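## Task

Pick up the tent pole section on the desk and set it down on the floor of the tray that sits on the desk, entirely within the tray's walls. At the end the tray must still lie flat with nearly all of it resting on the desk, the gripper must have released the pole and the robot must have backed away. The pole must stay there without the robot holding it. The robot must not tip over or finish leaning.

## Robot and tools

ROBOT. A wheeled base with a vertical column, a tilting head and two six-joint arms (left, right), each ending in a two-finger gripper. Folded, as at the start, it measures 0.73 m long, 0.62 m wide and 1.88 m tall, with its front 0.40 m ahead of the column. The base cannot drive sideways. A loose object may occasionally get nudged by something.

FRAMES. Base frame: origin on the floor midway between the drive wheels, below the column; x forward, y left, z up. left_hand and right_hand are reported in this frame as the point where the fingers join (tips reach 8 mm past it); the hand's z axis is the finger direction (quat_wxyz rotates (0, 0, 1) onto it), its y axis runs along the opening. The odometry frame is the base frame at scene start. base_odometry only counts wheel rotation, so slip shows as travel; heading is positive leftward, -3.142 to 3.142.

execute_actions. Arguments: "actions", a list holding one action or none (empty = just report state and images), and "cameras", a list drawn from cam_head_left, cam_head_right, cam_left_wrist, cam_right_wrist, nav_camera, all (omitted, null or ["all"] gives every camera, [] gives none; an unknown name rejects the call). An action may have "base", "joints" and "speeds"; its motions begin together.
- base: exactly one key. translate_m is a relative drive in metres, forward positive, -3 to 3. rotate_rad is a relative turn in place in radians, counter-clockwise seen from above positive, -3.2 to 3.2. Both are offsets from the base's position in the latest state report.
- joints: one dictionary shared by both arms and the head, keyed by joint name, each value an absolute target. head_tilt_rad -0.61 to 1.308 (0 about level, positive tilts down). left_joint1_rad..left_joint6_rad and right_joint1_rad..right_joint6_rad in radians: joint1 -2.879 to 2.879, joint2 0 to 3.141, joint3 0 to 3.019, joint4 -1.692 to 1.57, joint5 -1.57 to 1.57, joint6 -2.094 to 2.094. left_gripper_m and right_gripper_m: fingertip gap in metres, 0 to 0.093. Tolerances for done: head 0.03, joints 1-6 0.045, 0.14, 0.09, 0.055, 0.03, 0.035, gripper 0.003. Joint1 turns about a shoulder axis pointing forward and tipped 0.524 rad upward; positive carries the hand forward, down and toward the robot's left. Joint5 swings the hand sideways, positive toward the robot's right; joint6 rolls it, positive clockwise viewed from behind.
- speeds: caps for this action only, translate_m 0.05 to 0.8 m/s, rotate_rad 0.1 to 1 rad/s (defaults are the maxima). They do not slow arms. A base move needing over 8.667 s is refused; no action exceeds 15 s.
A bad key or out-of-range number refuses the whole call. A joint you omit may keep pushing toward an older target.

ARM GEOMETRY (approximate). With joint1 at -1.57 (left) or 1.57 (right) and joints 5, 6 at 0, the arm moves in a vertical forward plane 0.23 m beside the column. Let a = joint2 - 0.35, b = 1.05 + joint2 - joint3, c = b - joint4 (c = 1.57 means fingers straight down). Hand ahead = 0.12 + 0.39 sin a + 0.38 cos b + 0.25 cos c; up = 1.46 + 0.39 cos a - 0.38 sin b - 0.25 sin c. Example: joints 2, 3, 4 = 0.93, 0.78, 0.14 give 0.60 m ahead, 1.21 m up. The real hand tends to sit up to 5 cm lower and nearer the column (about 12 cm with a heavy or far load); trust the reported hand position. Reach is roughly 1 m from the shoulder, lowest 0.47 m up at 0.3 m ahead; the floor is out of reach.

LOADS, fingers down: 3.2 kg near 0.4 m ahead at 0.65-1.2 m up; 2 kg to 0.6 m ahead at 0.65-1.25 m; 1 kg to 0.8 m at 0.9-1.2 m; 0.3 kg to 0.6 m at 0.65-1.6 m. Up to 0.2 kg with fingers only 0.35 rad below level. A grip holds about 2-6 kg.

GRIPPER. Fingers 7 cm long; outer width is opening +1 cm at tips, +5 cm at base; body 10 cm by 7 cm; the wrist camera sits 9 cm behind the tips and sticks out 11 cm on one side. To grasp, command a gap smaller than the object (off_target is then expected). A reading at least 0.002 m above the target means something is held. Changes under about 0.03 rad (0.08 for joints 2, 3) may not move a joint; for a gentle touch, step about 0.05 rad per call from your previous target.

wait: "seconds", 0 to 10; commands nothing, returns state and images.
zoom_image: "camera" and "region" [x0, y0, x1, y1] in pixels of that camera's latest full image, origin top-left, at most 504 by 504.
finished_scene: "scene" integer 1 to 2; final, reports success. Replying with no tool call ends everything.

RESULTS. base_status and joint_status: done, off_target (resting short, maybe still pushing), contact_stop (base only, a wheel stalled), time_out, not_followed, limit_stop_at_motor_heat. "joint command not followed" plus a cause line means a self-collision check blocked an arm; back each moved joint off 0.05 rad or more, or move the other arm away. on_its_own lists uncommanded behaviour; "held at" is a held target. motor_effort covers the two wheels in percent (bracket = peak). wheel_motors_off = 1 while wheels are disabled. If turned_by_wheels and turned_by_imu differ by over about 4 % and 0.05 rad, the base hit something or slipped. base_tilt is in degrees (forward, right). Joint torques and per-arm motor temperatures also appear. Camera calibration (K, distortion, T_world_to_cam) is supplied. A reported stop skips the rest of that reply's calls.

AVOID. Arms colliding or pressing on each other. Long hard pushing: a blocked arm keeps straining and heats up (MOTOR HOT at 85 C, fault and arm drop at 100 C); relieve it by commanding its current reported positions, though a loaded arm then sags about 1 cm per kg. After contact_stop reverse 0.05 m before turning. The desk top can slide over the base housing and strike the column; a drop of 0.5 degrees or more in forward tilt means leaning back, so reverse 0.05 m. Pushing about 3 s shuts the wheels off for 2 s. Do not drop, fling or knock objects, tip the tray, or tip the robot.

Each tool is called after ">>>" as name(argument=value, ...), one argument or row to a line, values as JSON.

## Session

>>> execute_actions(
  actions=[],
)

Scene clock: 0.00 s.
Joint torques (N m, as the arm reports them, + toward a larger angle): no reading
Motor temperatures (°C, as the motors report them): left_arm=[31 34 30 28 29 30] | right_arm=[29 28 29 30 29 31]
base_odometry: x=+0.000 y=+0.000 heading=+0.000 (m, m, rad; odometry frame)
turned_by_wheels: +0.000 (rad since the last result)
turned_by_imu: +0.000 (rad since the last result)
base_tilt: forward=+0.1 right=+0.0 (deg)
base_status: not commanded
joint_positions: head_tilt_rad=+0.889 left_joint1_rad=-1.561 left_joint2_rad=+0.895 left_joint3_rad=+0.362 left_joint4_rad=-0.904 left_joint5_rad=-0.046 left_joint6_rad=-0.105 left_gripper_m=+0.094 right_joint1_rad=+1.564 right_joint2_rad=+0.859 right_joint3_rad=+0.407 right_joint4_rad=-0.890 right_joint5_rad=-0.028 right_joint6_rad=-0.017 right_gripper_m=+0.094
joint_status: not commanded
wheel_motors_off: 0
motor_effort: left_wheel=+3 right_wheel=+2 (%)
left_hand: x=+0.1267 y=+0.2345 z=+1.2525 quat_wxyz=(+0.439, +0.041, -0.896, -0.047) (m; base frame)
right_hand: x=+0.1604 y=-0.2222 z=+1.2428 quat_wxyz=(+0.398, -0.001, -0.917, -0.014) (m; base frame)
pictures: cam_head_left, cam_head_right, cam_left_wrist, cam_right_wrist, nav_camera
camera_calibration (this result's frames):
cam_head_left: T_world_to_cam=[[0.0385652, -0.996246, -0.077499, 0.143993], [-0.764259, 0.0205578, -0.644581, 1.02811], [0.643755, 0.0840878, -0.760598, 1.05639], [0, 0, 0, 1]] pos_world=[0.100132, 0.0334868, 1.47735]
cam_head_right: T_world_to_cam=[[0.0410154, -0.996837, -0.0680672, 0.0786478], [-0.764013, 0.0126122, -0.645077, 1.02946], [0.643896, 0.0784623, -0.76108, 1.05375], [0, 0, 0, 1]] pos_world=[0.104786, -0.0172644, 1.47142]
cam_left_wrist: T_world_to_cam=[[0.0116619, -0.993941, -0.109298, 0.373556], [-0.0219469, -0.109533, 0.993741, -1.20911], [-0.999691, -0.00919013, -0.0230913, 0.283973], [0, 0, 0, 1]] pos_world=[0.252993, 0.241465, 1.24892]
cam_right_wrist: T_world_to_cam=[[-0.00443646, -0.999455, -0.0327154, -0.177918], [-0.132201, -0.0318424, 0.990711, -1.21608], [-0.991213, 0.00872025, -0.131987, 0.448702], [0, 0, 0, 1]] pos_world=[0.283202, -0.220457, 1.25819]
Images, in order (width x height): cam_head_left 896x504, cam_head_right 896x504, cam_left_wrist 504x504, cam_right_wrist 504x504, nav_camera 896x504.

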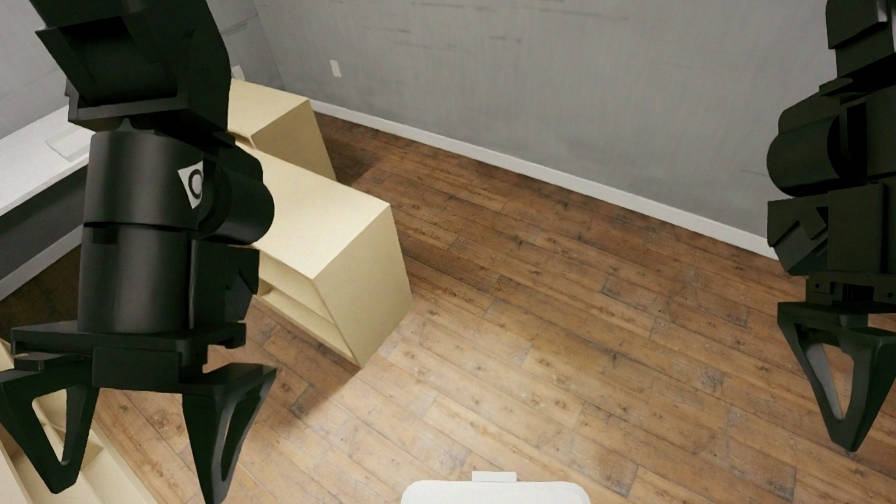

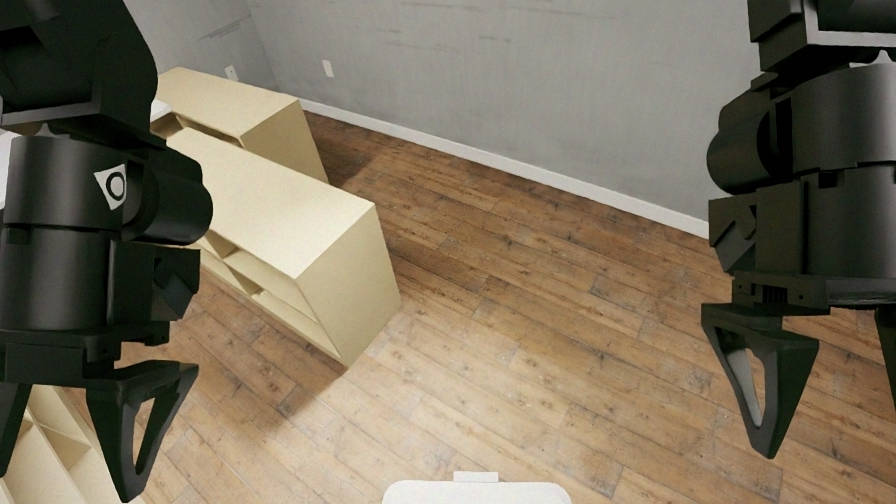

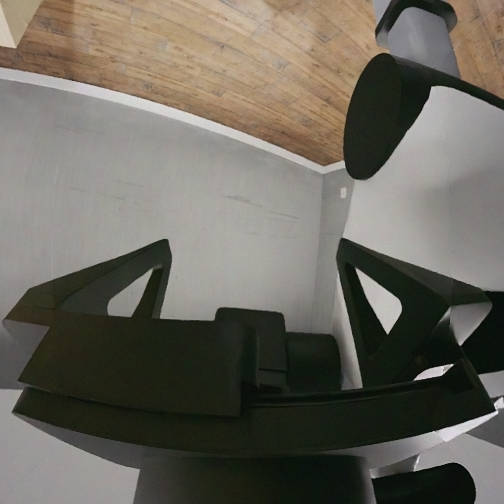

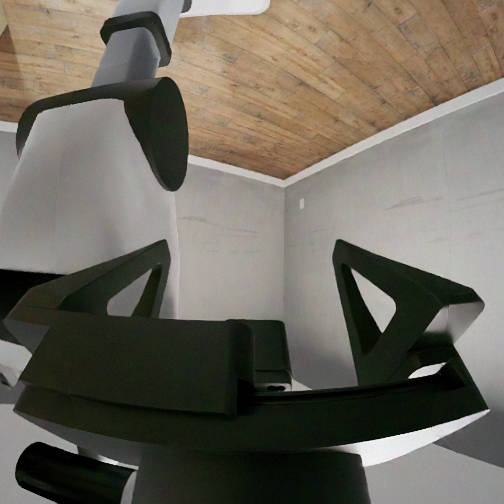

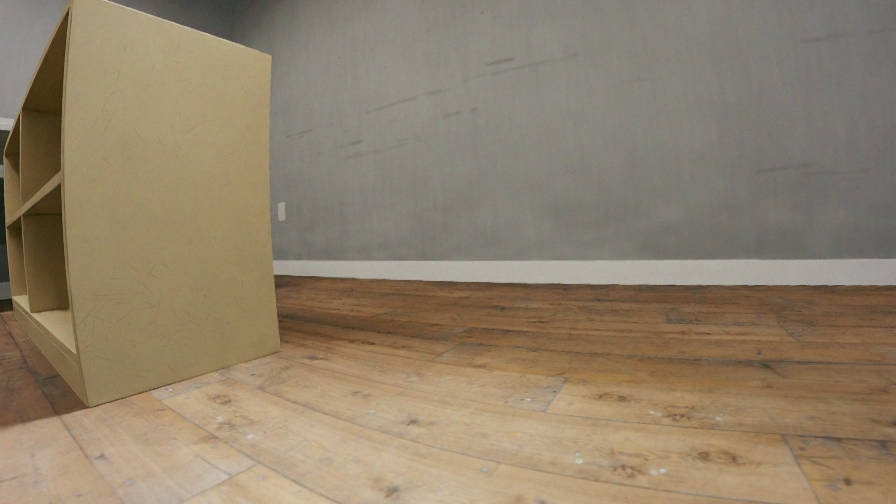

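>>> zoom_image(
  camera="cam_head_left",
  region=[230, 180, 450, 400],
)

>>> zoom_image(
  camera="cam_head_left",
  region=[0, 300, 260, 504],
)

>>> zoom_image(
  camera="cam_head_left",
  region=[0, 60, 200, 330],
)

>>> zoom_image(
  camera="cam_head_right",
  region=[140, 50, 420, 380],
)

Region (230, 180, 450, 400) of cam_head_left's 896x504 image, scaled by 2.291, with more detail than that image has.

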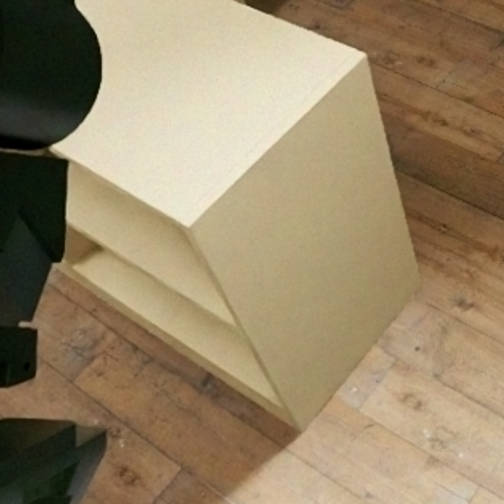

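Region (0, 300, 260, 504) of cam_head_left's 896x504 image, scaled by 1.938, with more detail than that image has; it fills the top 395 rows of this view, and the rest is white.

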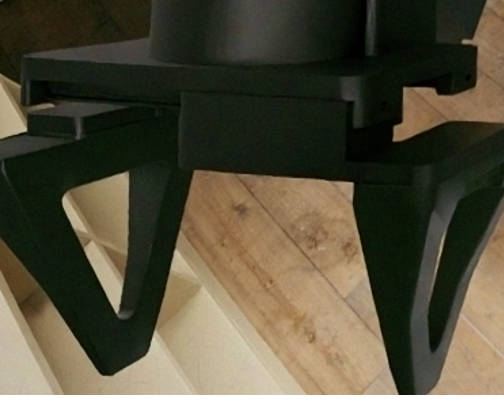

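Region (0, 60, 200, 330) of cam_head_left's 896x504 image, scaled by 1.867, with more detail than that image has; it fills the left 373 columns of this view, and the rest is white.

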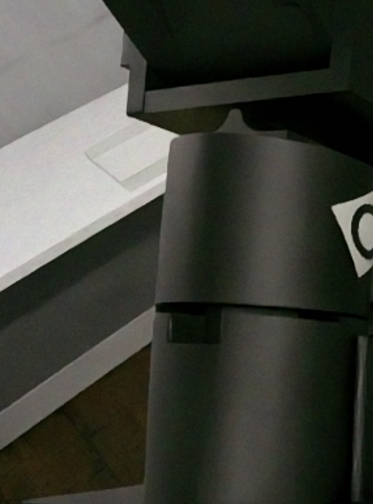

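Region (140, 50, 420, 380) of cam_head_right's 896x504 image, scaled by 1.527, with more detail than that image has; it fills the left 428 columns of this view, and the rest is white.

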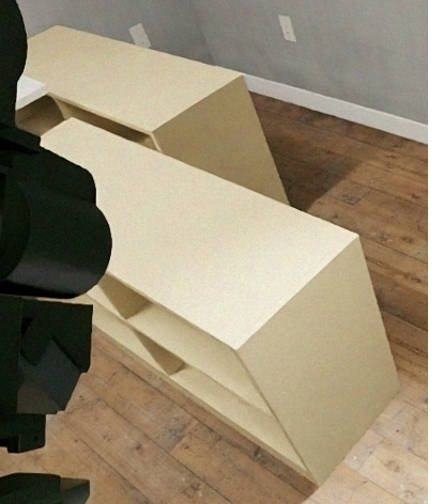

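>>> execute_actions(
  actions=[
    {"base": {"rotate_rad": 1.05}, "joints": {"head_tilt_rad": 0.65}},
  ],
  cameras=["cam_head_left", "cam_head_right", "nav_camera"],
)

Scene clock: 41.33 s.
Joint torques (N m, as the arm reports them, + toward a larger angle): left_arm=[-0.57 -7.55 -1.05 -1.18 -0.1   0.01] | right_arm=[ 2.08 -5.14 -0.29 -1.23 -0.06  0.  ]
Motor temperatures (°C, as the motors report them): left_arm=[31 34 30 28 29 30] | right_arm=[29 29 29 30 29 31]
base_odometry: x=+0.000 y=+0.000 heading=+1.049 (m, m, rad; odometry frame)
turned_by_wheels: +1.049 (rad since the last result)
turned_by_imu: +1.048 (rad since the last result)
base_tilt: forward=+0.0 right=+0.0 (deg)
base_status: done
joint_positions: head_tilt_rad=+0.667 left_joint1_rad=-1.561 left_joint2_rad=+0.895 left_joint3_rad=+0.362 left_joint4_rad=-0.904 left_joint5_rad=-0.046 left_joint6_rad=-0.105 left_gripper_m=+0.094 right_joint1_rad=+1.564 right_joint2_rad=+0.859 right_joint3_rad=+0.408 right_joint4_rad=-0.890 right_joint5_rad=-0.028 right_joint6_rad=-0.017 right_gripper_m=+0.094
joint_status: all done
wheel_motors_off: 0
motor_effort: left_wheel=-5(48) right_wheel=+8(42) (%)
left_hand: x=+0.1267 y=+0.2345 z=+1.2525 quat_wxyz=(+0.439, +0.041, -0.896, -0.047) (m; base frame)
right_hand: x=+0.1610 y=-0.2222 z=+1.2426 quat_wxyz=(+0.397, -0.001, -0.918, -0.014) (m; base frame)
pictures: cam_head_left, cam_head_right, nav_camera
camera_calibration (this result's frames):
cam_head_left: T_world_to_cam=[[0.0546808, -0.996246, -0.0671073, 0.127183], [-0.603601, 0.0205578, -0.797022, 1.25484], [0.795409, 0.0840878, -0.600211, 0.801813], [0, 0, 0, 1]] pos_world=[0.112695, 0.0334868, 1.48992]
cam_head_right: T_world_to_cam=[[0.0549944, -0.996837, -0.0573675, 0.0614713], [-0.603251, 0.0126122, -0.797451, 1.25607], [0.795653, 0.0784623, -0.60065, 0.799102], [0, 0, 0, 1]] pos_world=[0.11854, -0.0172644, 1.48516]
Images, in order (width x height): cam_head_left 896x504, cam_head_right 896x504, nav_camera 896x504.

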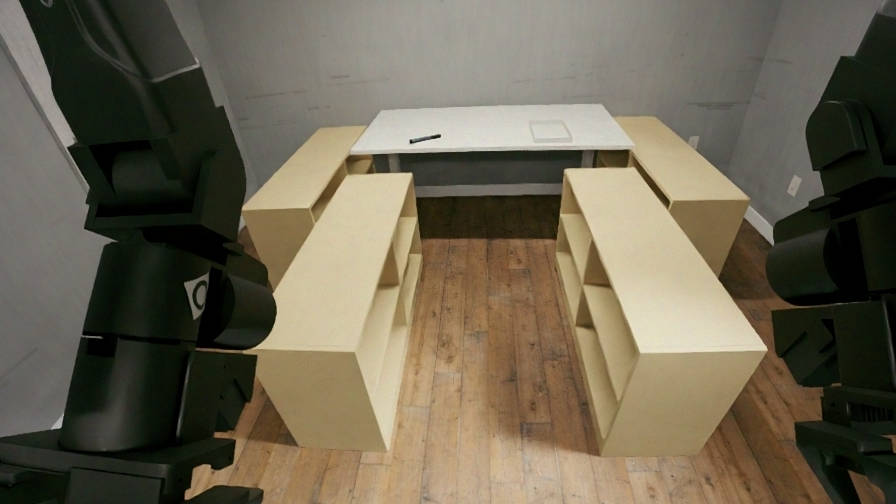

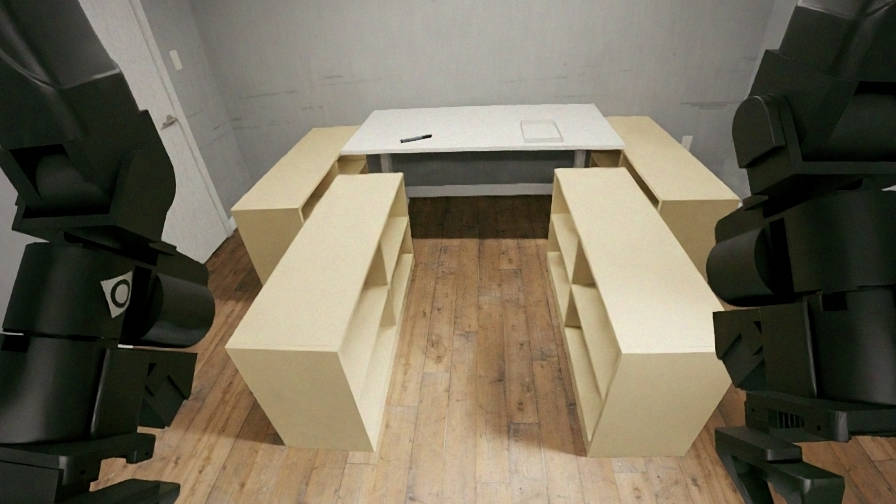

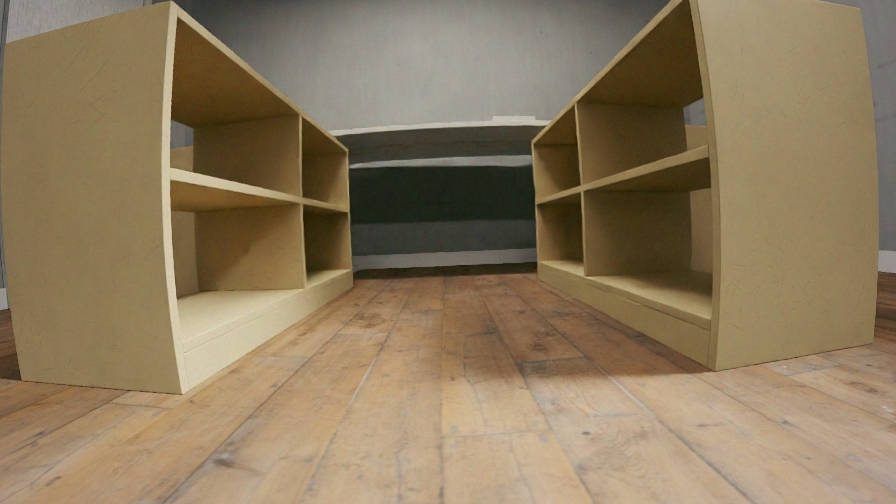

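>>> zoom_image(
  camera="cam_head_left",
  region=[340, 90, 650, 280],
)

>>> zoom_image(
  camera="cam_head_left",
  region=[370, 230, 620, 480],
)

>>> zoom_image(
  camera="nav_camera",
  region=[300, 90, 600, 310],
)

Region (340, 90, 650, 280) of cam_head_left's 896x504 image, scaled by 1.626, with more detail than that image has; it fills the top 309 rows of this view, and the rest is white.

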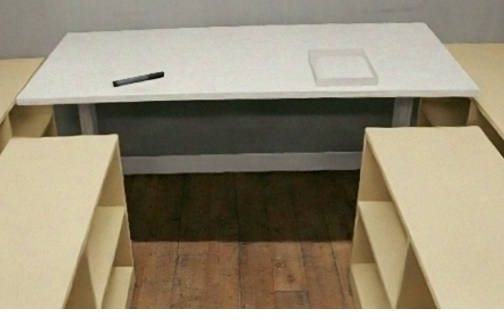

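Region (370, 230, 620, 480) of cam_head_left's 896x504 image, scaled by 2.016, with more detail than that image has.

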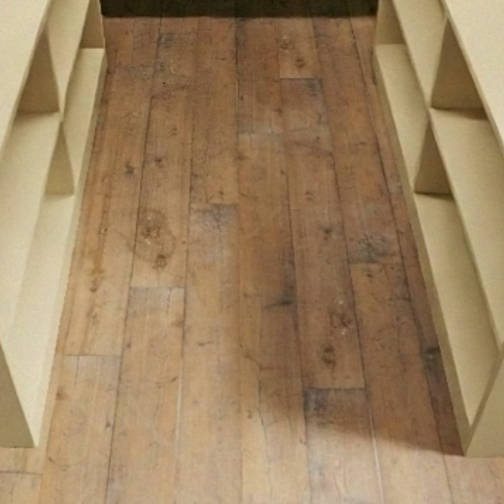

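Region (300, 90, 600, 310) of nav_camera's 896x504 image, scaled by 1.680, with more detail than that image has; it fills the top 370 rows of this view, and the rest is white.

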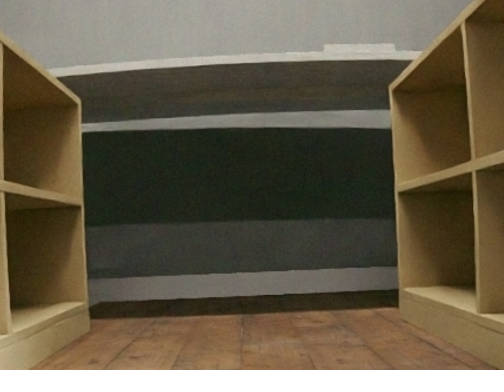

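>>> execute_actions(
  actions=[
    {"base": {"translate_m": 1.74}, "joints": {"head_tilt_rad": 1.0, "left_joint1_rad": -1.38, "left_joint2_rad": 1.76, "left_joint3_rad": 1.13, "left_joint4_rad": 0.125, "left_joint5_rad": 0.172, "left_joint6_rad": 1.21}},
  ],
  cameras=["cam_head_left", "cam_head_right", "cam_left_wrist"],
)

Scene clock: 152.97 s.
Joint torques (N m, as the arm reports them, + toward a larger angle): left_arm=[  1.37 -17.88  -0.65   0.79   0.18   0.13] | right_arm=[ 2.13 -4.46 -0.59 -1.11 -0.04 -0.04]
Motor temperatures (°C, as the motors report them): left_arm=[30 34 30 28 29 30] | right_arm=[29 29 29 30 29 31]
base_odometry: x=+0.868 y=+1.508 heading=+1.049 (m, m, rad; odometry frame)
turned_by_wheels: +0.000 (rad since the last result)
turned_by_imu: -0.004 (rad since the last result)
base_tilt: forward=+0.1 right=+0.0 (deg)
base_status: done
joint_positions: head_tilt_rad=+1.001 left_joint1_rad=-1.381 left_joint2_rad=+1.770 left_joint3_rad=+1.131 left_joint4_rad=+0.114 left_joint5_rad=+0.168 left_joint6_rad=+1.202 left_gripper_m=+0.094 right_joint1_rad=+1.564 right_joint2_rad=+0.859 right_joint3_rad=+0.408 right_joint4_rad=-0.890 right_joint5_rad=-0.028 right_joint6_rad=-0.017 right_gripper_m=+0.094
joint_status: all done
wheel_motors_off: 0
motor_effort: left_wheel=-1(51) right_wheel=-1(63) (%)
left_hand: x=+0.4572 y=+0.3251 z=+0.8956 quat_wxyz=(-0.004, -0.526, -0.851, -0.001) (m; base frame)
right_hand: x=+0.1610 y=-0.2222 z=+1.2426 quat_wxyz=(+0.397, -0.001, -0.918, -0.014) (m; base frame)
pictures: cam_head_left, cam_head_right, cam_left_wrist
camera_calibration (this result's frames):
cam_head_left: T_world_to_cam=[[0.0296956, -0.996246, -0.0813114, 0.150307], [-0.831283, 0.0205578, -0.555469, 0.894229], [0.555056, 0.0840878, -0.827552, 1.16394], [0, 0, 0, 1]] pos_world=[0.0928442, 0.0334868, 1.47216]
cam_head_right: T_world_to_cam=[[0.0331807, -0.996837, -0.0722111, 0.0854212], [-0.831094, 0.0126122, -0.55599, 0.895614], [0.555142, 0.0784623, -0.828047, 1.16132], [0, 0, 0, 1]] pos_world=[0.0968084, -0.0172644, 1.46575]
cam_left_wrist: T_world_to_cam=[[-0.903294, -0.42873, -0.0158447, 0.571599], [-0.35484, 0.725836, 0.589279, -0.594349], [-0.241141, 0.537915, -0.807774, 0.785072], [0, 0, 0, 1]] pos_world=[0.494736, 0.25416, 0.993455]
Images, in order (width x height): cam_head_left 896x504, cam_head_right 896x504, cam_left_wrist 504x504.

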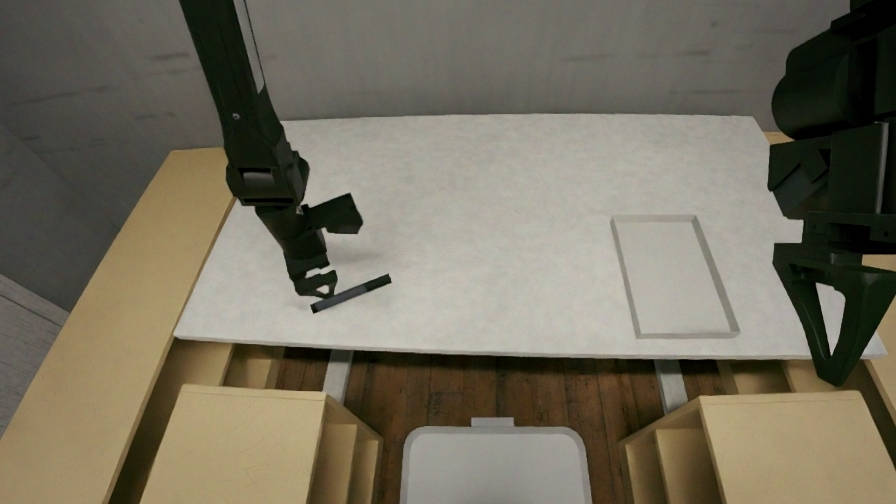

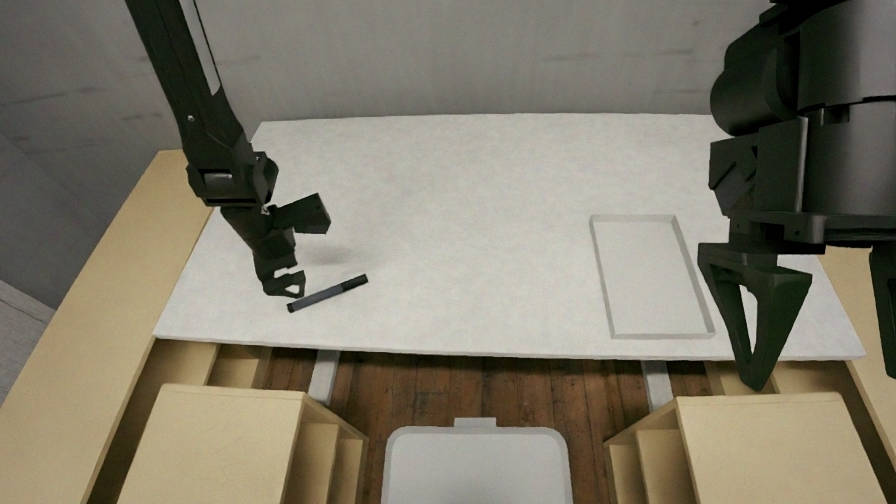

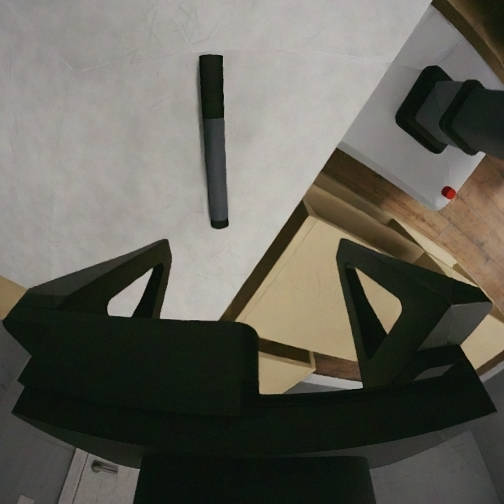

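>>> zoom_image(
  camera="cam_left_wrist",
  region=[120, 40, 330, 250],
)

>>> zoom_image(
  camera="cam_head_left",
  region=[270, 230, 420, 360],
)

>>> zoom_image(
  camera="cam_head_right",
  region=[240, 230, 390, 360],
)

>>> zoom_image(
  camera="cam_head_left",
  region=[590, 200, 770, 370],
)

Region (120, 40, 330, 250) of cam_left_wrist's 504x504 image, scaled by 2.400, with more detail than that image has.

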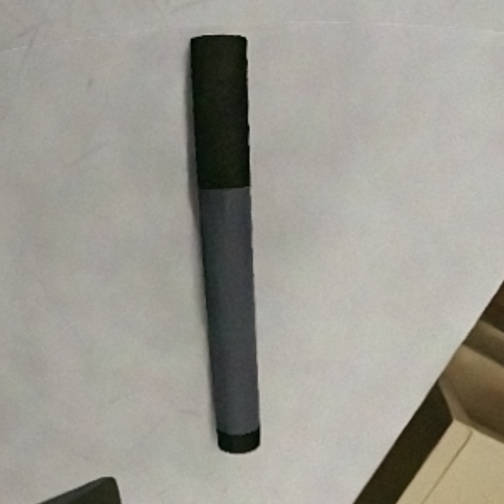

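Region (270, 230, 420, 360) of cam_head_left's 896x504 image, scaled by 3.360, with more detail than that image has; it fills the top 437 rows of this view, and the rest is white.

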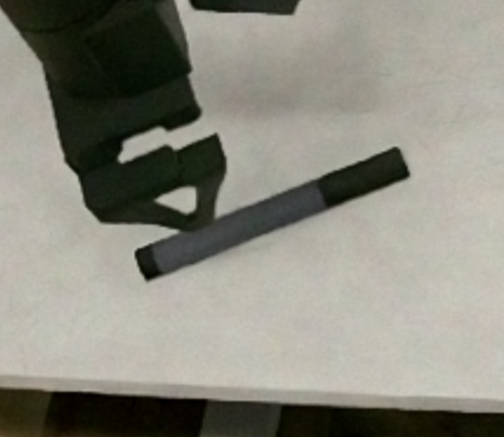

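Region (240, 230, 390, 360) of cam_head_right's 896x504 image, scaled by 3.360, with more detail than that image has; it fills the top 437 rows of this view, and the rest is white.

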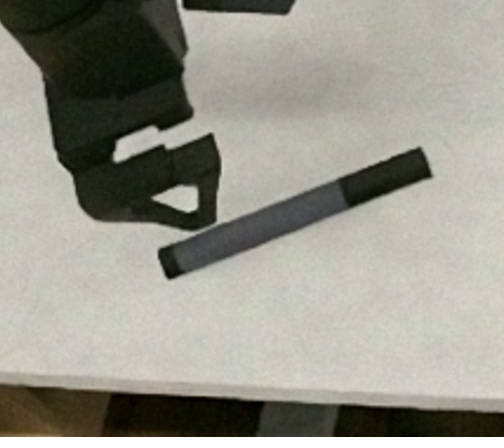

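Region (590, 200, 770, 370) of cam_head_left's 896x504 image, scaled by 2.800, with more detail than that image has.

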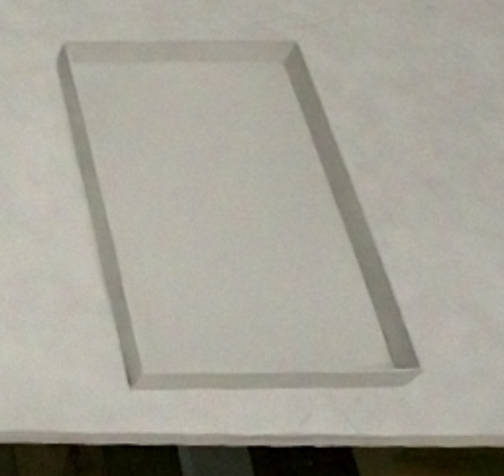

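>>> execute_actions(
  actions=[
    {"joints": {"left_joint1_rad": -1.418, "left_joint2_rad": 2.055, "left_joint3_rad": 1.555, "left_joint4_rad": -0.005, "left_joint5_rad": 0.128, "left_joint6_rad": 1.23}},
  ],
  cameras=["cam_head_left", "cam_head_right", "cam_left_wrist"],
)

Scene clock: 270.00 s.
Joint torques (N m, as the arm reports them, + toward a larger angle): left_arm=[  1.52 -19.28   0.69   0.1   -0.13   0.1 ] | right_arm=[ 1.51 -5.51 -0.64 -1.12 -0.05  0.  ]
Motor temperatures (°C, as the motors report them): left_arm=[30 36 30 28 29 30] | right_arm=[29 29 29 30 29 31]
base_odometry: x=+0.868 y=+1.508 heading=+1.049 (m, m, rad; odometry frame)
turned_by_wheels: +0.000 (rad since the last result)
turned_by_imu: -0.001 (rad since the last result)
base_tilt: forward=+0.0 right=+0.0 (deg)
base_status: not commanded
joint_positions: head_tilt_rad=+1.001 left_joint1_rad=-1.412 left_joint2_rad=+2.065 left_joint3_rad=+1.553 left_joint4_rad=+0.004 left_joint5_rad=+0.132 left_joint6_rad=+1.221 left_gripper_m=+0.094 right_joint1_rad=+1.564 right_joint2_rad=+0.859 right_joint3_rad=+0.408 right_joint4_rad=-0.890 right_joint5_rad=-0.028 right_joint6_rad=-0.017 right_gripper_m=+0.094
joint_status: all done
wheel_motors_off: 0
motor_effort: left_wheel=+0(1) right_wheel=+0(2) (%)
left_hand: x=+0.5092 y=+0.3299 z=+0.7787 quat_wxyz=(-0.006, -0.541, -0.841, -0.008) (m; base frame)
right_hand: x=+0.1610 y=-0.2222 z=+1.2426 quat_wxyz=(+0.397, -0.001, -0.918, -0.014) (m; base frame)
pictures: cam_head_left, cam_head_right, cam_left_wrist
camera_calibration (this result's frames):
cam_head_left: T_world_to_cam=[[0.0296956, -0.996246, -0.0813114, 0.150307], [-0.831283, 0.0205578, -0.555469, 0.894229], [0.555056, 0.0840878, -0.827552, 1.16394], [0, 0, 0, 1]] pos_world=[0.0928442, 0.0334868, 1.47216]
cam_head_right: T_world_to_cam=[[0.0331807, -0.996837, -0.0722111, 0.0854212], [-0.831094, 0.0126122, -0.555989, 0.895614], [0.555142, 0.0784623, -0.828047, 1.16132], [0, 0, 0, 1]] pos_world=[0.0968084, -0.0172644, 1.46575]
cam_left_wrist: T_world_to_cam=[[-0.918443, -0.394306, -0.0313767, 0.62724], [-0.334709, 0.732449, 0.592865, -0.525765], [-0.210788, 0.555015, -0.804691, 0.677172], [0, 0, 0, 1]] pos_world=[0.542846, 0.256581, 0.876302]
Images, in order (width x height): cam_head_left 896x504, cam_head_right 896x504, cam_left_wrist 504x504.

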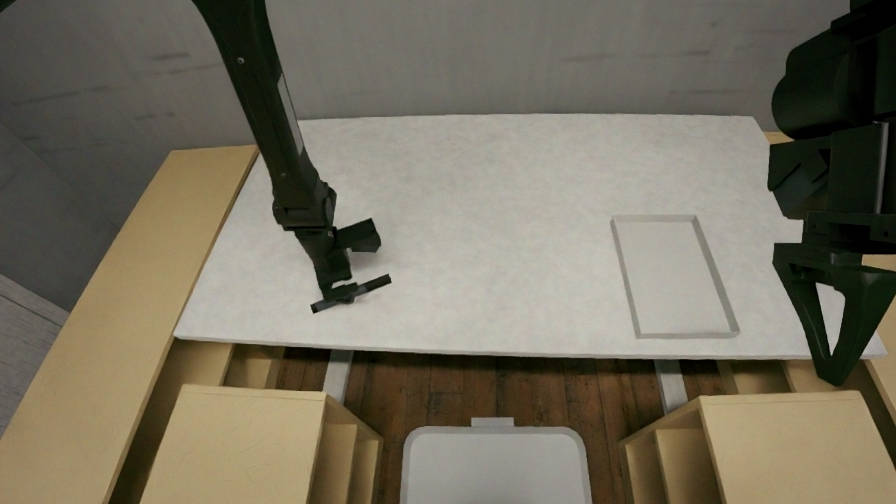

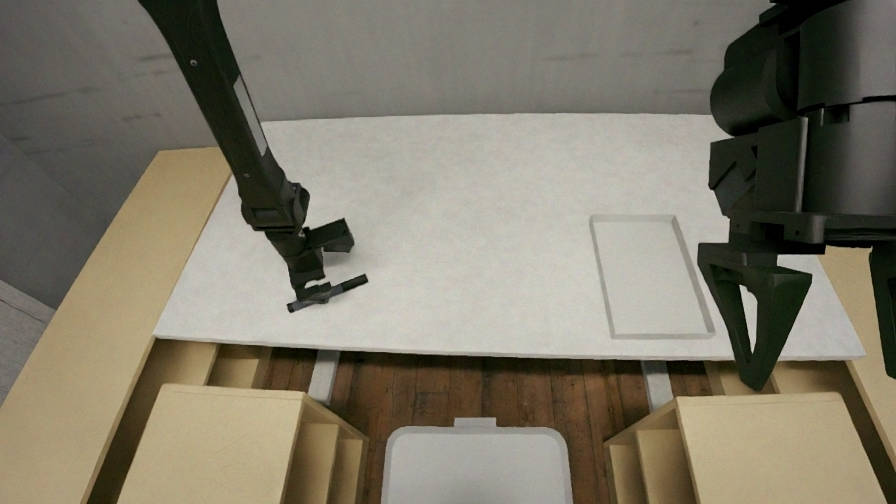

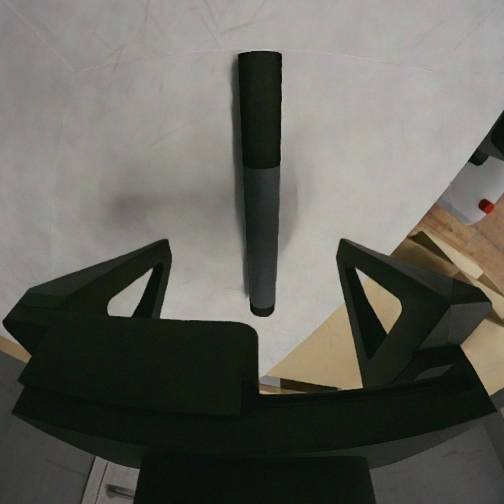

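>>> execute_actions(
  actions=[],
)

Scene clock: 289.67 s.
Joint torques (N m, as the arm reports them, + toward a larger angle): left_arm=[  0.96 -19.63   0.61   0.    -0.15   0.14] | right_arm=[ 1.41 -5.02 -0.56 -1.23 -0.05  0.  ]
Motor temperatures (°C, as the motors report them): left_arm=[30 36 30 28 29 30] | right_arm=[29 29 29 30 29 31]
base_odometry: x=+0.868 y=+1.508 heading=+1.049 (m, m, rad; odometry frame)
turned_by_wheels: +0.000 (rad since the last result)
turned_by_imu: -0.001 (rad since the last result)
base_tilt: forward=+0.0 right=+0.0 (deg)
base_status: not commanded
joint_positions: head_tilt_rad=+1.001 left_joint1_rad=-1.412 left_joint2_rad=+2.065 left_joint3_rad=+1.553 left_joint4_rad=+0.004 left_joint5_rad=+0.132 left_joint6_rad=+1.221 left_gripper_m=+0.094 right_joint1_rad=+1.564 right_joint2_rad=+0.859 right_joint3_rad=+0.408 right_joint4_rad=-0.890 right_joint5_rad=-0.028 right_joint6_rad=-0.017 right_gripper_m=+0.094
joint_status: all done
wheel_motors_off: 0
motor_effort: left_wheel=+1(1) right_wheel=-2(2) (%)
left_hand: x=+0.5092 y=+0.3299 z=+0.7787 quat_wxyz=(-0.006, -0.541, -0.841, -0.008) (m; base frame)
right_hand: x=+0.1610 y=-0.2222 z=+1.2426 quat_wxyz=(+0.397, -0.001, -0.918, -0.014) (m; base frame)
pictures: cam_head_left, cam_head_right, cam_left_wrist, cam_right_wrist, nav_camera
camera_calibration (this result's frames):
cam_head_left: T_world_to_cam=[[0.0296956, -0.996246, -0.0813114, 0.150307], [-0.831283, 0.0205578, -0.555469, 0.894229], [0.555056, 0.0840878, -0.827552, 1.16394], [0, 0, 0, 1]] pos_world=[0.0928442, 0.0334868, 1.47216]
cam_head_right: T_world_to_cam=[[0.0331807, -0.996837, -0.0722111, 0.0854212], [-0.831094, 0.0126122, -0.555989, 0.895614], [0.555142, 0.0784623, -0.828047, 1.16132], [0, 0, 0, 1]] pos_world=[0.0968084, -0.0172644, 1.46575]
cam_left_wrist: T_world_to_cam=[[-0.918443, -0.394306, -0.0313767, 0.62724], [-0.334709, 0.732449, 0.592865, -0.525765], [-0.210788, 0.555015, -0.804691, 0.677172], [0, 0, 0, 1]] pos_world=[0.542846, 0.256581, 0.876302]
cam_right_wrist: T_world_to_cam=[[-0.00439183, -0.999455, -0.0327163, -0.177931], [-0.133334, -0.0318392, 0.99056, -1.21546], [-0.991061, 0.00871257, -0.133122, 0.450685], [0, 0, 0, 1]] pos_world=[0.283813, -0.220459, 1.25816]
Images, in order (width x height): cam_head_left 896x504, cam_head_right 896x504, cam_left_wrist 504x504, cam_right_wrist 504x504, nav_camera 896x504.

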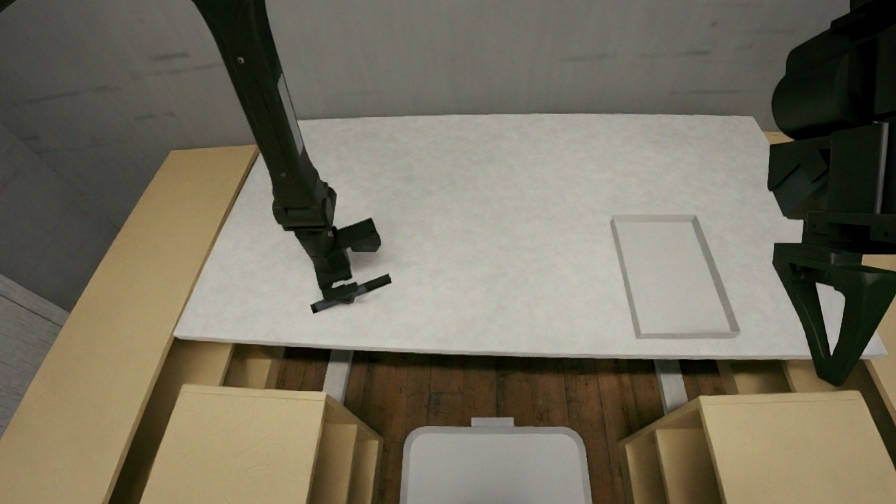

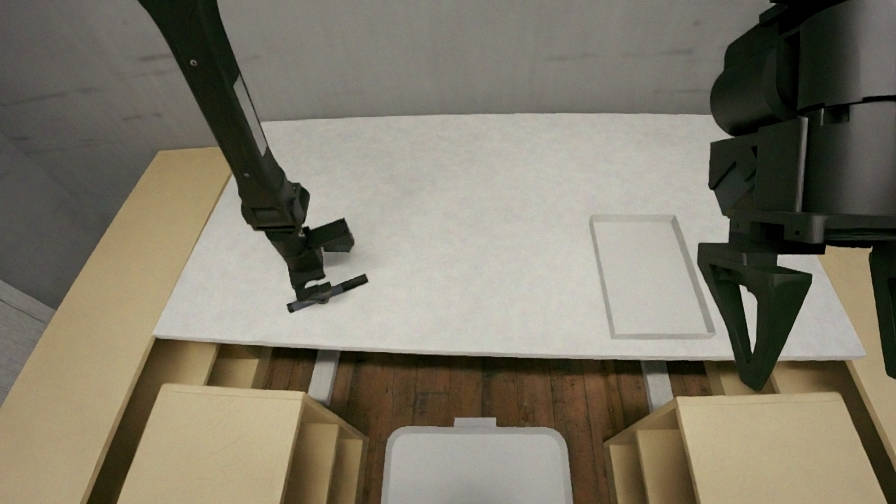

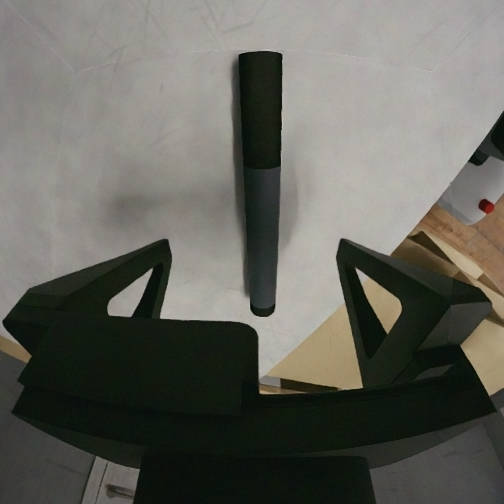

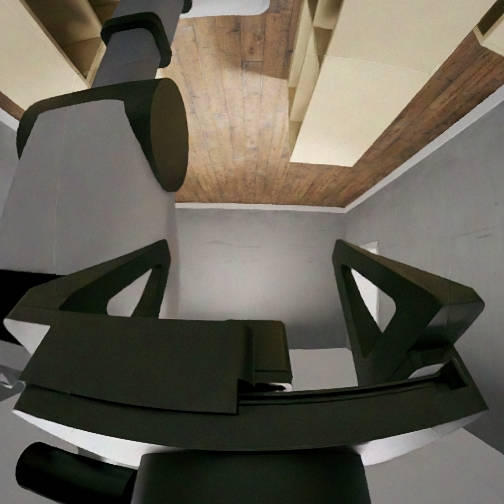

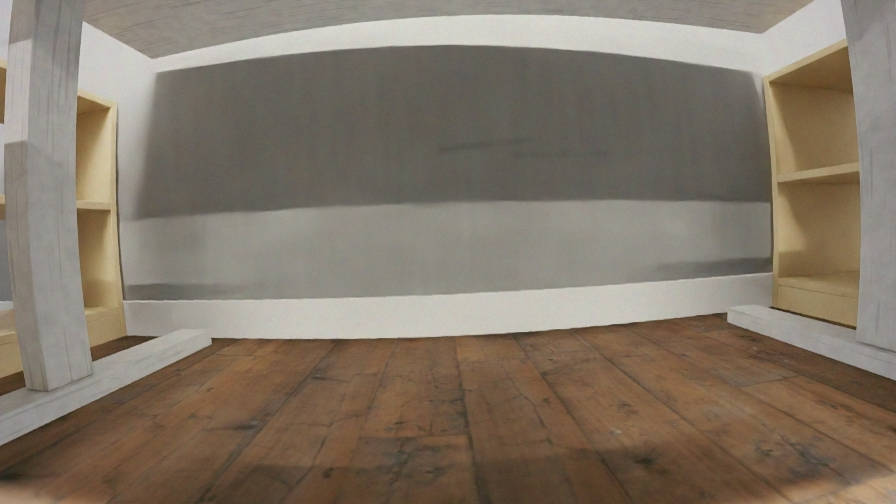

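>>> execute_actions(
  actions=[
    {"joints": {"left_joint1_rad": -1.418, "left_joint2_rad": 2.147, "left_joint3_rad": 1.657, "left_joint4_rad": -0.02, "left_joint5_rad": 0.128, "left_joint6_rad": 1.23, "left_gripper_m": 0.06}},
  ],
  cameras=["cam_left_wrist", "cam_head_left"],
)

Scene clock: 327.03 s.
Joint torques (N m, as the arm reports them, + toward a larger angle): left_arm=[  1.29 -17.35   0.69   0.02  -0.16   0.11] | right_arm=[ 1.57 -5.05 -0.53 -1.18 -0.04 -0.01]
Motor temperatures (°C, as the motors report them): left_arm=[30 36 30 28 29 30] | right_arm=[29 29 29 30 29 31]
base_odometry: x=+0.868 y=+1.508 heading=+1.049 (m, m, rad; odometry frame)
turned_by_wheels: +0.000 (rad since the last result)
turned_by_imu: -0.001 (rad since the last result)
base_tilt: forward=+0.1 right=+0.0 (deg)
base_status: not commanded
joint_positions: head_tilt_rad=+1.001 left_joint1_rad=-1.412 left_joint2_rad=+2.132 left_joint3_rad=+1.659 left_joint4_rad=-0.011 left_joint5_rad=+0.132 left_joint6_rad=+1.221 left_gripper_m=+0.060 right_joint1_rad=+1.564 right_joint2_rad=+0.859 right_joint3_rad=+0.408 right_joint4_rad=-0.890 right_joint5_rad=-0.028 right_joint6_rad=-0.017 right_gripper_m=+0.094
joint_status: all done
wheel_motors_off: 0
motor_effort: left_wheel=+1(2) right_wheel=-1(1) (%)
left_hand: x=+0.5253 y=+0.3346 z=+0.7543 quat_wxyz=(-0.016, -0.543, -0.840, -0.016) (m; base frame)
right_hand: x=+0.1610 y=-0.2222 z=+1.2426 quat_wxyz=(+0.397, -0.001, -0.918, -0.014) (m; base frame)
pictures: cam_head_left, cam_left_wrist
camera_calibration (this result's frames):
cam_head_left: T_world_to_cam=[[0.0296956, -0.996246, -0.0813114, 0.150307], [-0.831283, 0.0205578, -0.555469, 0.894229], [0.555056, 0.0840878, -0.827552, 1.16394], [0, 0, 0, 1]] pos_world=[0.0928442, 0.0334868, 1.47216]
cam_left_wrist: T_world_to_cam=[[-0.918722, -0.391156, -0.0542803, 0.65948], [-0.346474, 0.73245, 0.586066, -0.497992], [-0.189485, 0.557238, -0.808443, 0.64919], [0, 0, 0, 1]] pos_world=[0.556349, 0.26096, 0.852486]
Images, in order (width x height): cam_head_left 896x504, cam_left_wrist 504x504.

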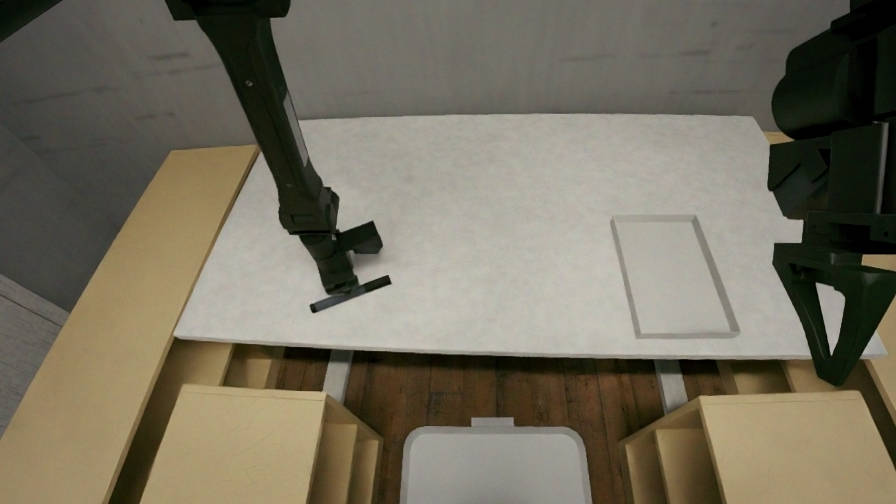

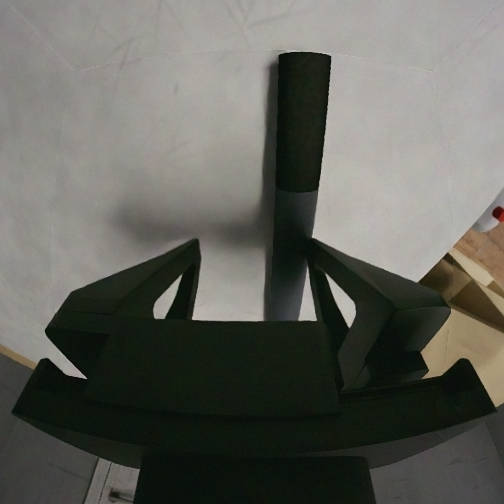

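>>> execute_actions(
  actions=[
    {"joints": {"left_joint2_rad": 2.162, "left_gripper_m": 0.08}},
  ],
  cameras=["cam_left_wrist"],
)

Scene clock: 335.90 s.
Joint torques (N m, as the arm reports them, + toward a larger angle): left_arm=[  1.26 -17.46   0.61   0.06  -0.15   0.11] | right_arm=[ 1.44 -5.04 -0.68 -1.09 -0.05  0.02]
Motor temperatures (°C, as the motors report them): left_arm=[30 36 30 28 29 30] | right_arm=[29 29 29 30 29 31]
base_odometry: x=+0.868 y=+1.508 heading=+1.049 (m, m, rad; odometry frame)
turned_by_wheels: +0.000 (rad since the last result)
turned_by_imu: -0.001 (rad since the last result)
base_tilt: forward=+0.0 right=+0.0 (deg)
base_status: not commanded
joint_positions: head_tilt_rad=+1.001 left_joint1_rad=-1.412 left_joint2_rad=+2.146 left_joint3_rad=+1.659 left_joint4_rad=-0.011 left_joint5_rad=+0.132 left_joint6_rad=+1.221 left_gripper_m=+0.080 right_joint1_rad=+1.564 right_joint2_rad=+0.859 right_joint3_rad=+0.408 right_joint4_rad=-0.890 right_joint5_rad=-0.028 right_joint6_rad=-0.017 right_gripper_m=+0.094
joint_status: all done
wheel_motors_off: 0
motor_effort: left_wheel=+2(1) right_wheel=-2(1) (%)
left_hand: x=+0.5155 y=+0.3345 z=+0.7488 quat_wxyz=(-0.011, -0.542, -0.840, -0.012) (m; base frame)
right_hand: x=+0.1610 y=-0.2222 z=+1.2426 quat_wxyz=(+0.397, -0.001, -0.918, -0.014) (m; base frame)
pictures: cam_left_wrist
camera_calibration (this result's frames):
cam_left_wrist: T_world_to_cam=[[-0.918635, -0.392934, -0.0413969, 0.64111], [-0.339877, 0.732443, 0.589925, -0.504429], [-0.20148, 0.555995, -0.806396, 0.647978], [0, 0, 0, 1]] pos_world=[0.548057, 0.261106, 0.846643]
Images, in order (width x height): cam_left_wrist 504x504.

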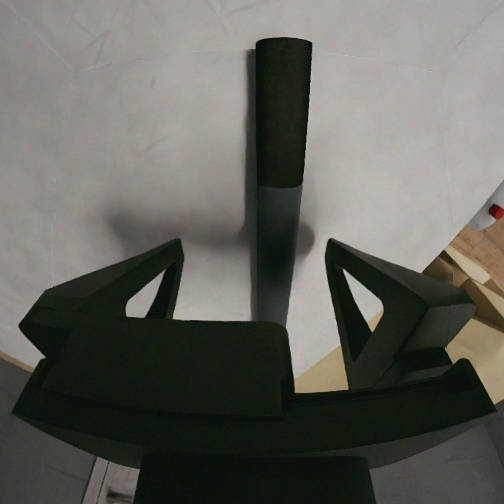

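>>> execute_actions(
  actions=[
    {"joints": {"left_joint2_rad": 2.182, "left_gripper_m": 0.008}},
  ],
  cameras=["cam_left_wrist", "cam_head_left"],
)

Scene clock: 350.60 s.
Joint torques (N m, as the arm reports them, + toward a larger angle): left_arm=[  1.47 -16.75   0.46   0.03  -0.15   0.11] | right_arm=[ 1.66 -5.17 -0.57 -1.15 -0.06  0.01]
Motor temperatures (°C, as the motors report them): left_arm=[30 36 30 28 29 30] | right_arm=[29 29 29 30 29 31]
base_odometry: x=+0.868 y=+1.508 heading=+1.049 (m, m, rad; odometry frame)
turned_by_wheels: +0.000 (rad since the last result)
turned_by_imu: -0.001 (rad since the last result)
base_tilt: forward=+0.0 right=+0.0 (deg)
base_status: not commanded
joint_positions: head_tilt_rad=+1.001 left_joint1_rad=-1.412 left_joint2_rad=+2.162 left_joint3_rad=+1.659 left_joint4_rad=-0.011 left_joint5_rad=+0.132 left_joint6_rad=+1.221 left_gripper_m=+0.021 right_joint1_rad=+1.564 right_joint2_rad=+0.859 right_joint3_rad=+0.408 right_joint4_rad=-0.890 right_joint5_rad=-0.028 right_joint6_rad=-0.017 right_gripper_m=+0.094
joint_status: left_gripper_m off_target (ended at +0.021, target +0.008); the others done
wheel_motors_off: 0
motor_effort: left_wheel=+0(3) right_wheel=-1(2) (%)
left_hand: x=+0.5036 y=+0.3344 z=+0.7426 quat_wxyz=(-0.004, -0.541, -0.841, -0.007) (m; base frame)
right_hand: x=+0.1610 y=-0.2222 z=+1.2426 quat_wxyz=(+0.397, -0.001, -0.918, -0.014) (m; base frame)
pictures: cam_head_left, cam_left_wrist
camera_calibration (this result's frames):
cam_head_left: T_world_to_cam=[[0.0296956, -0.996246, -0.0813114, 0.150307], [-0.831283, 0.0205578, -0.555469, 0.894229], [0.555056, 0.0840878, -0.827552, 1.16394], [0, 0, 0, 1]] pos_world=[0.0928442, 0.0334868, 1.47216]
cam_left_wrist: T_world_to_cam=[[-0.918286, -0.395087, -0.0256515, 0.618685], [-0.331743, 0.732457, 0.59452, -0.512252], [-0.216098, 0.554449, -0.803672, 0.646435], [0, 0, 0, 1]] pos_world=[0.537888, 0.261222, 0.839936]
Images, in order (width x height): cam_head_left 896x504, cam_left_wrist 504x504.

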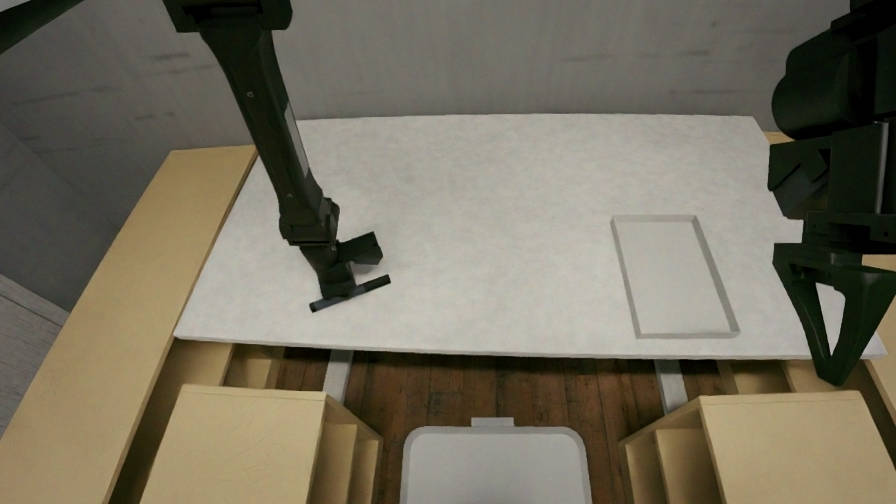

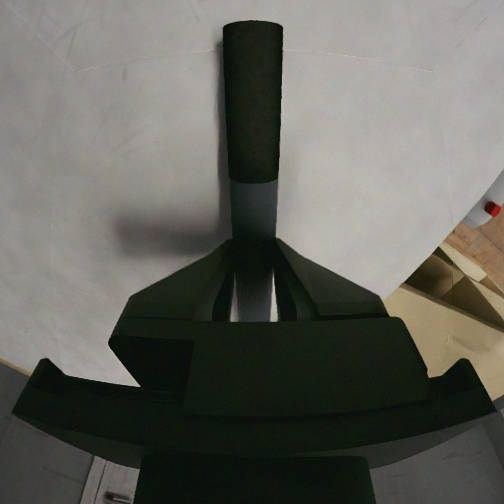

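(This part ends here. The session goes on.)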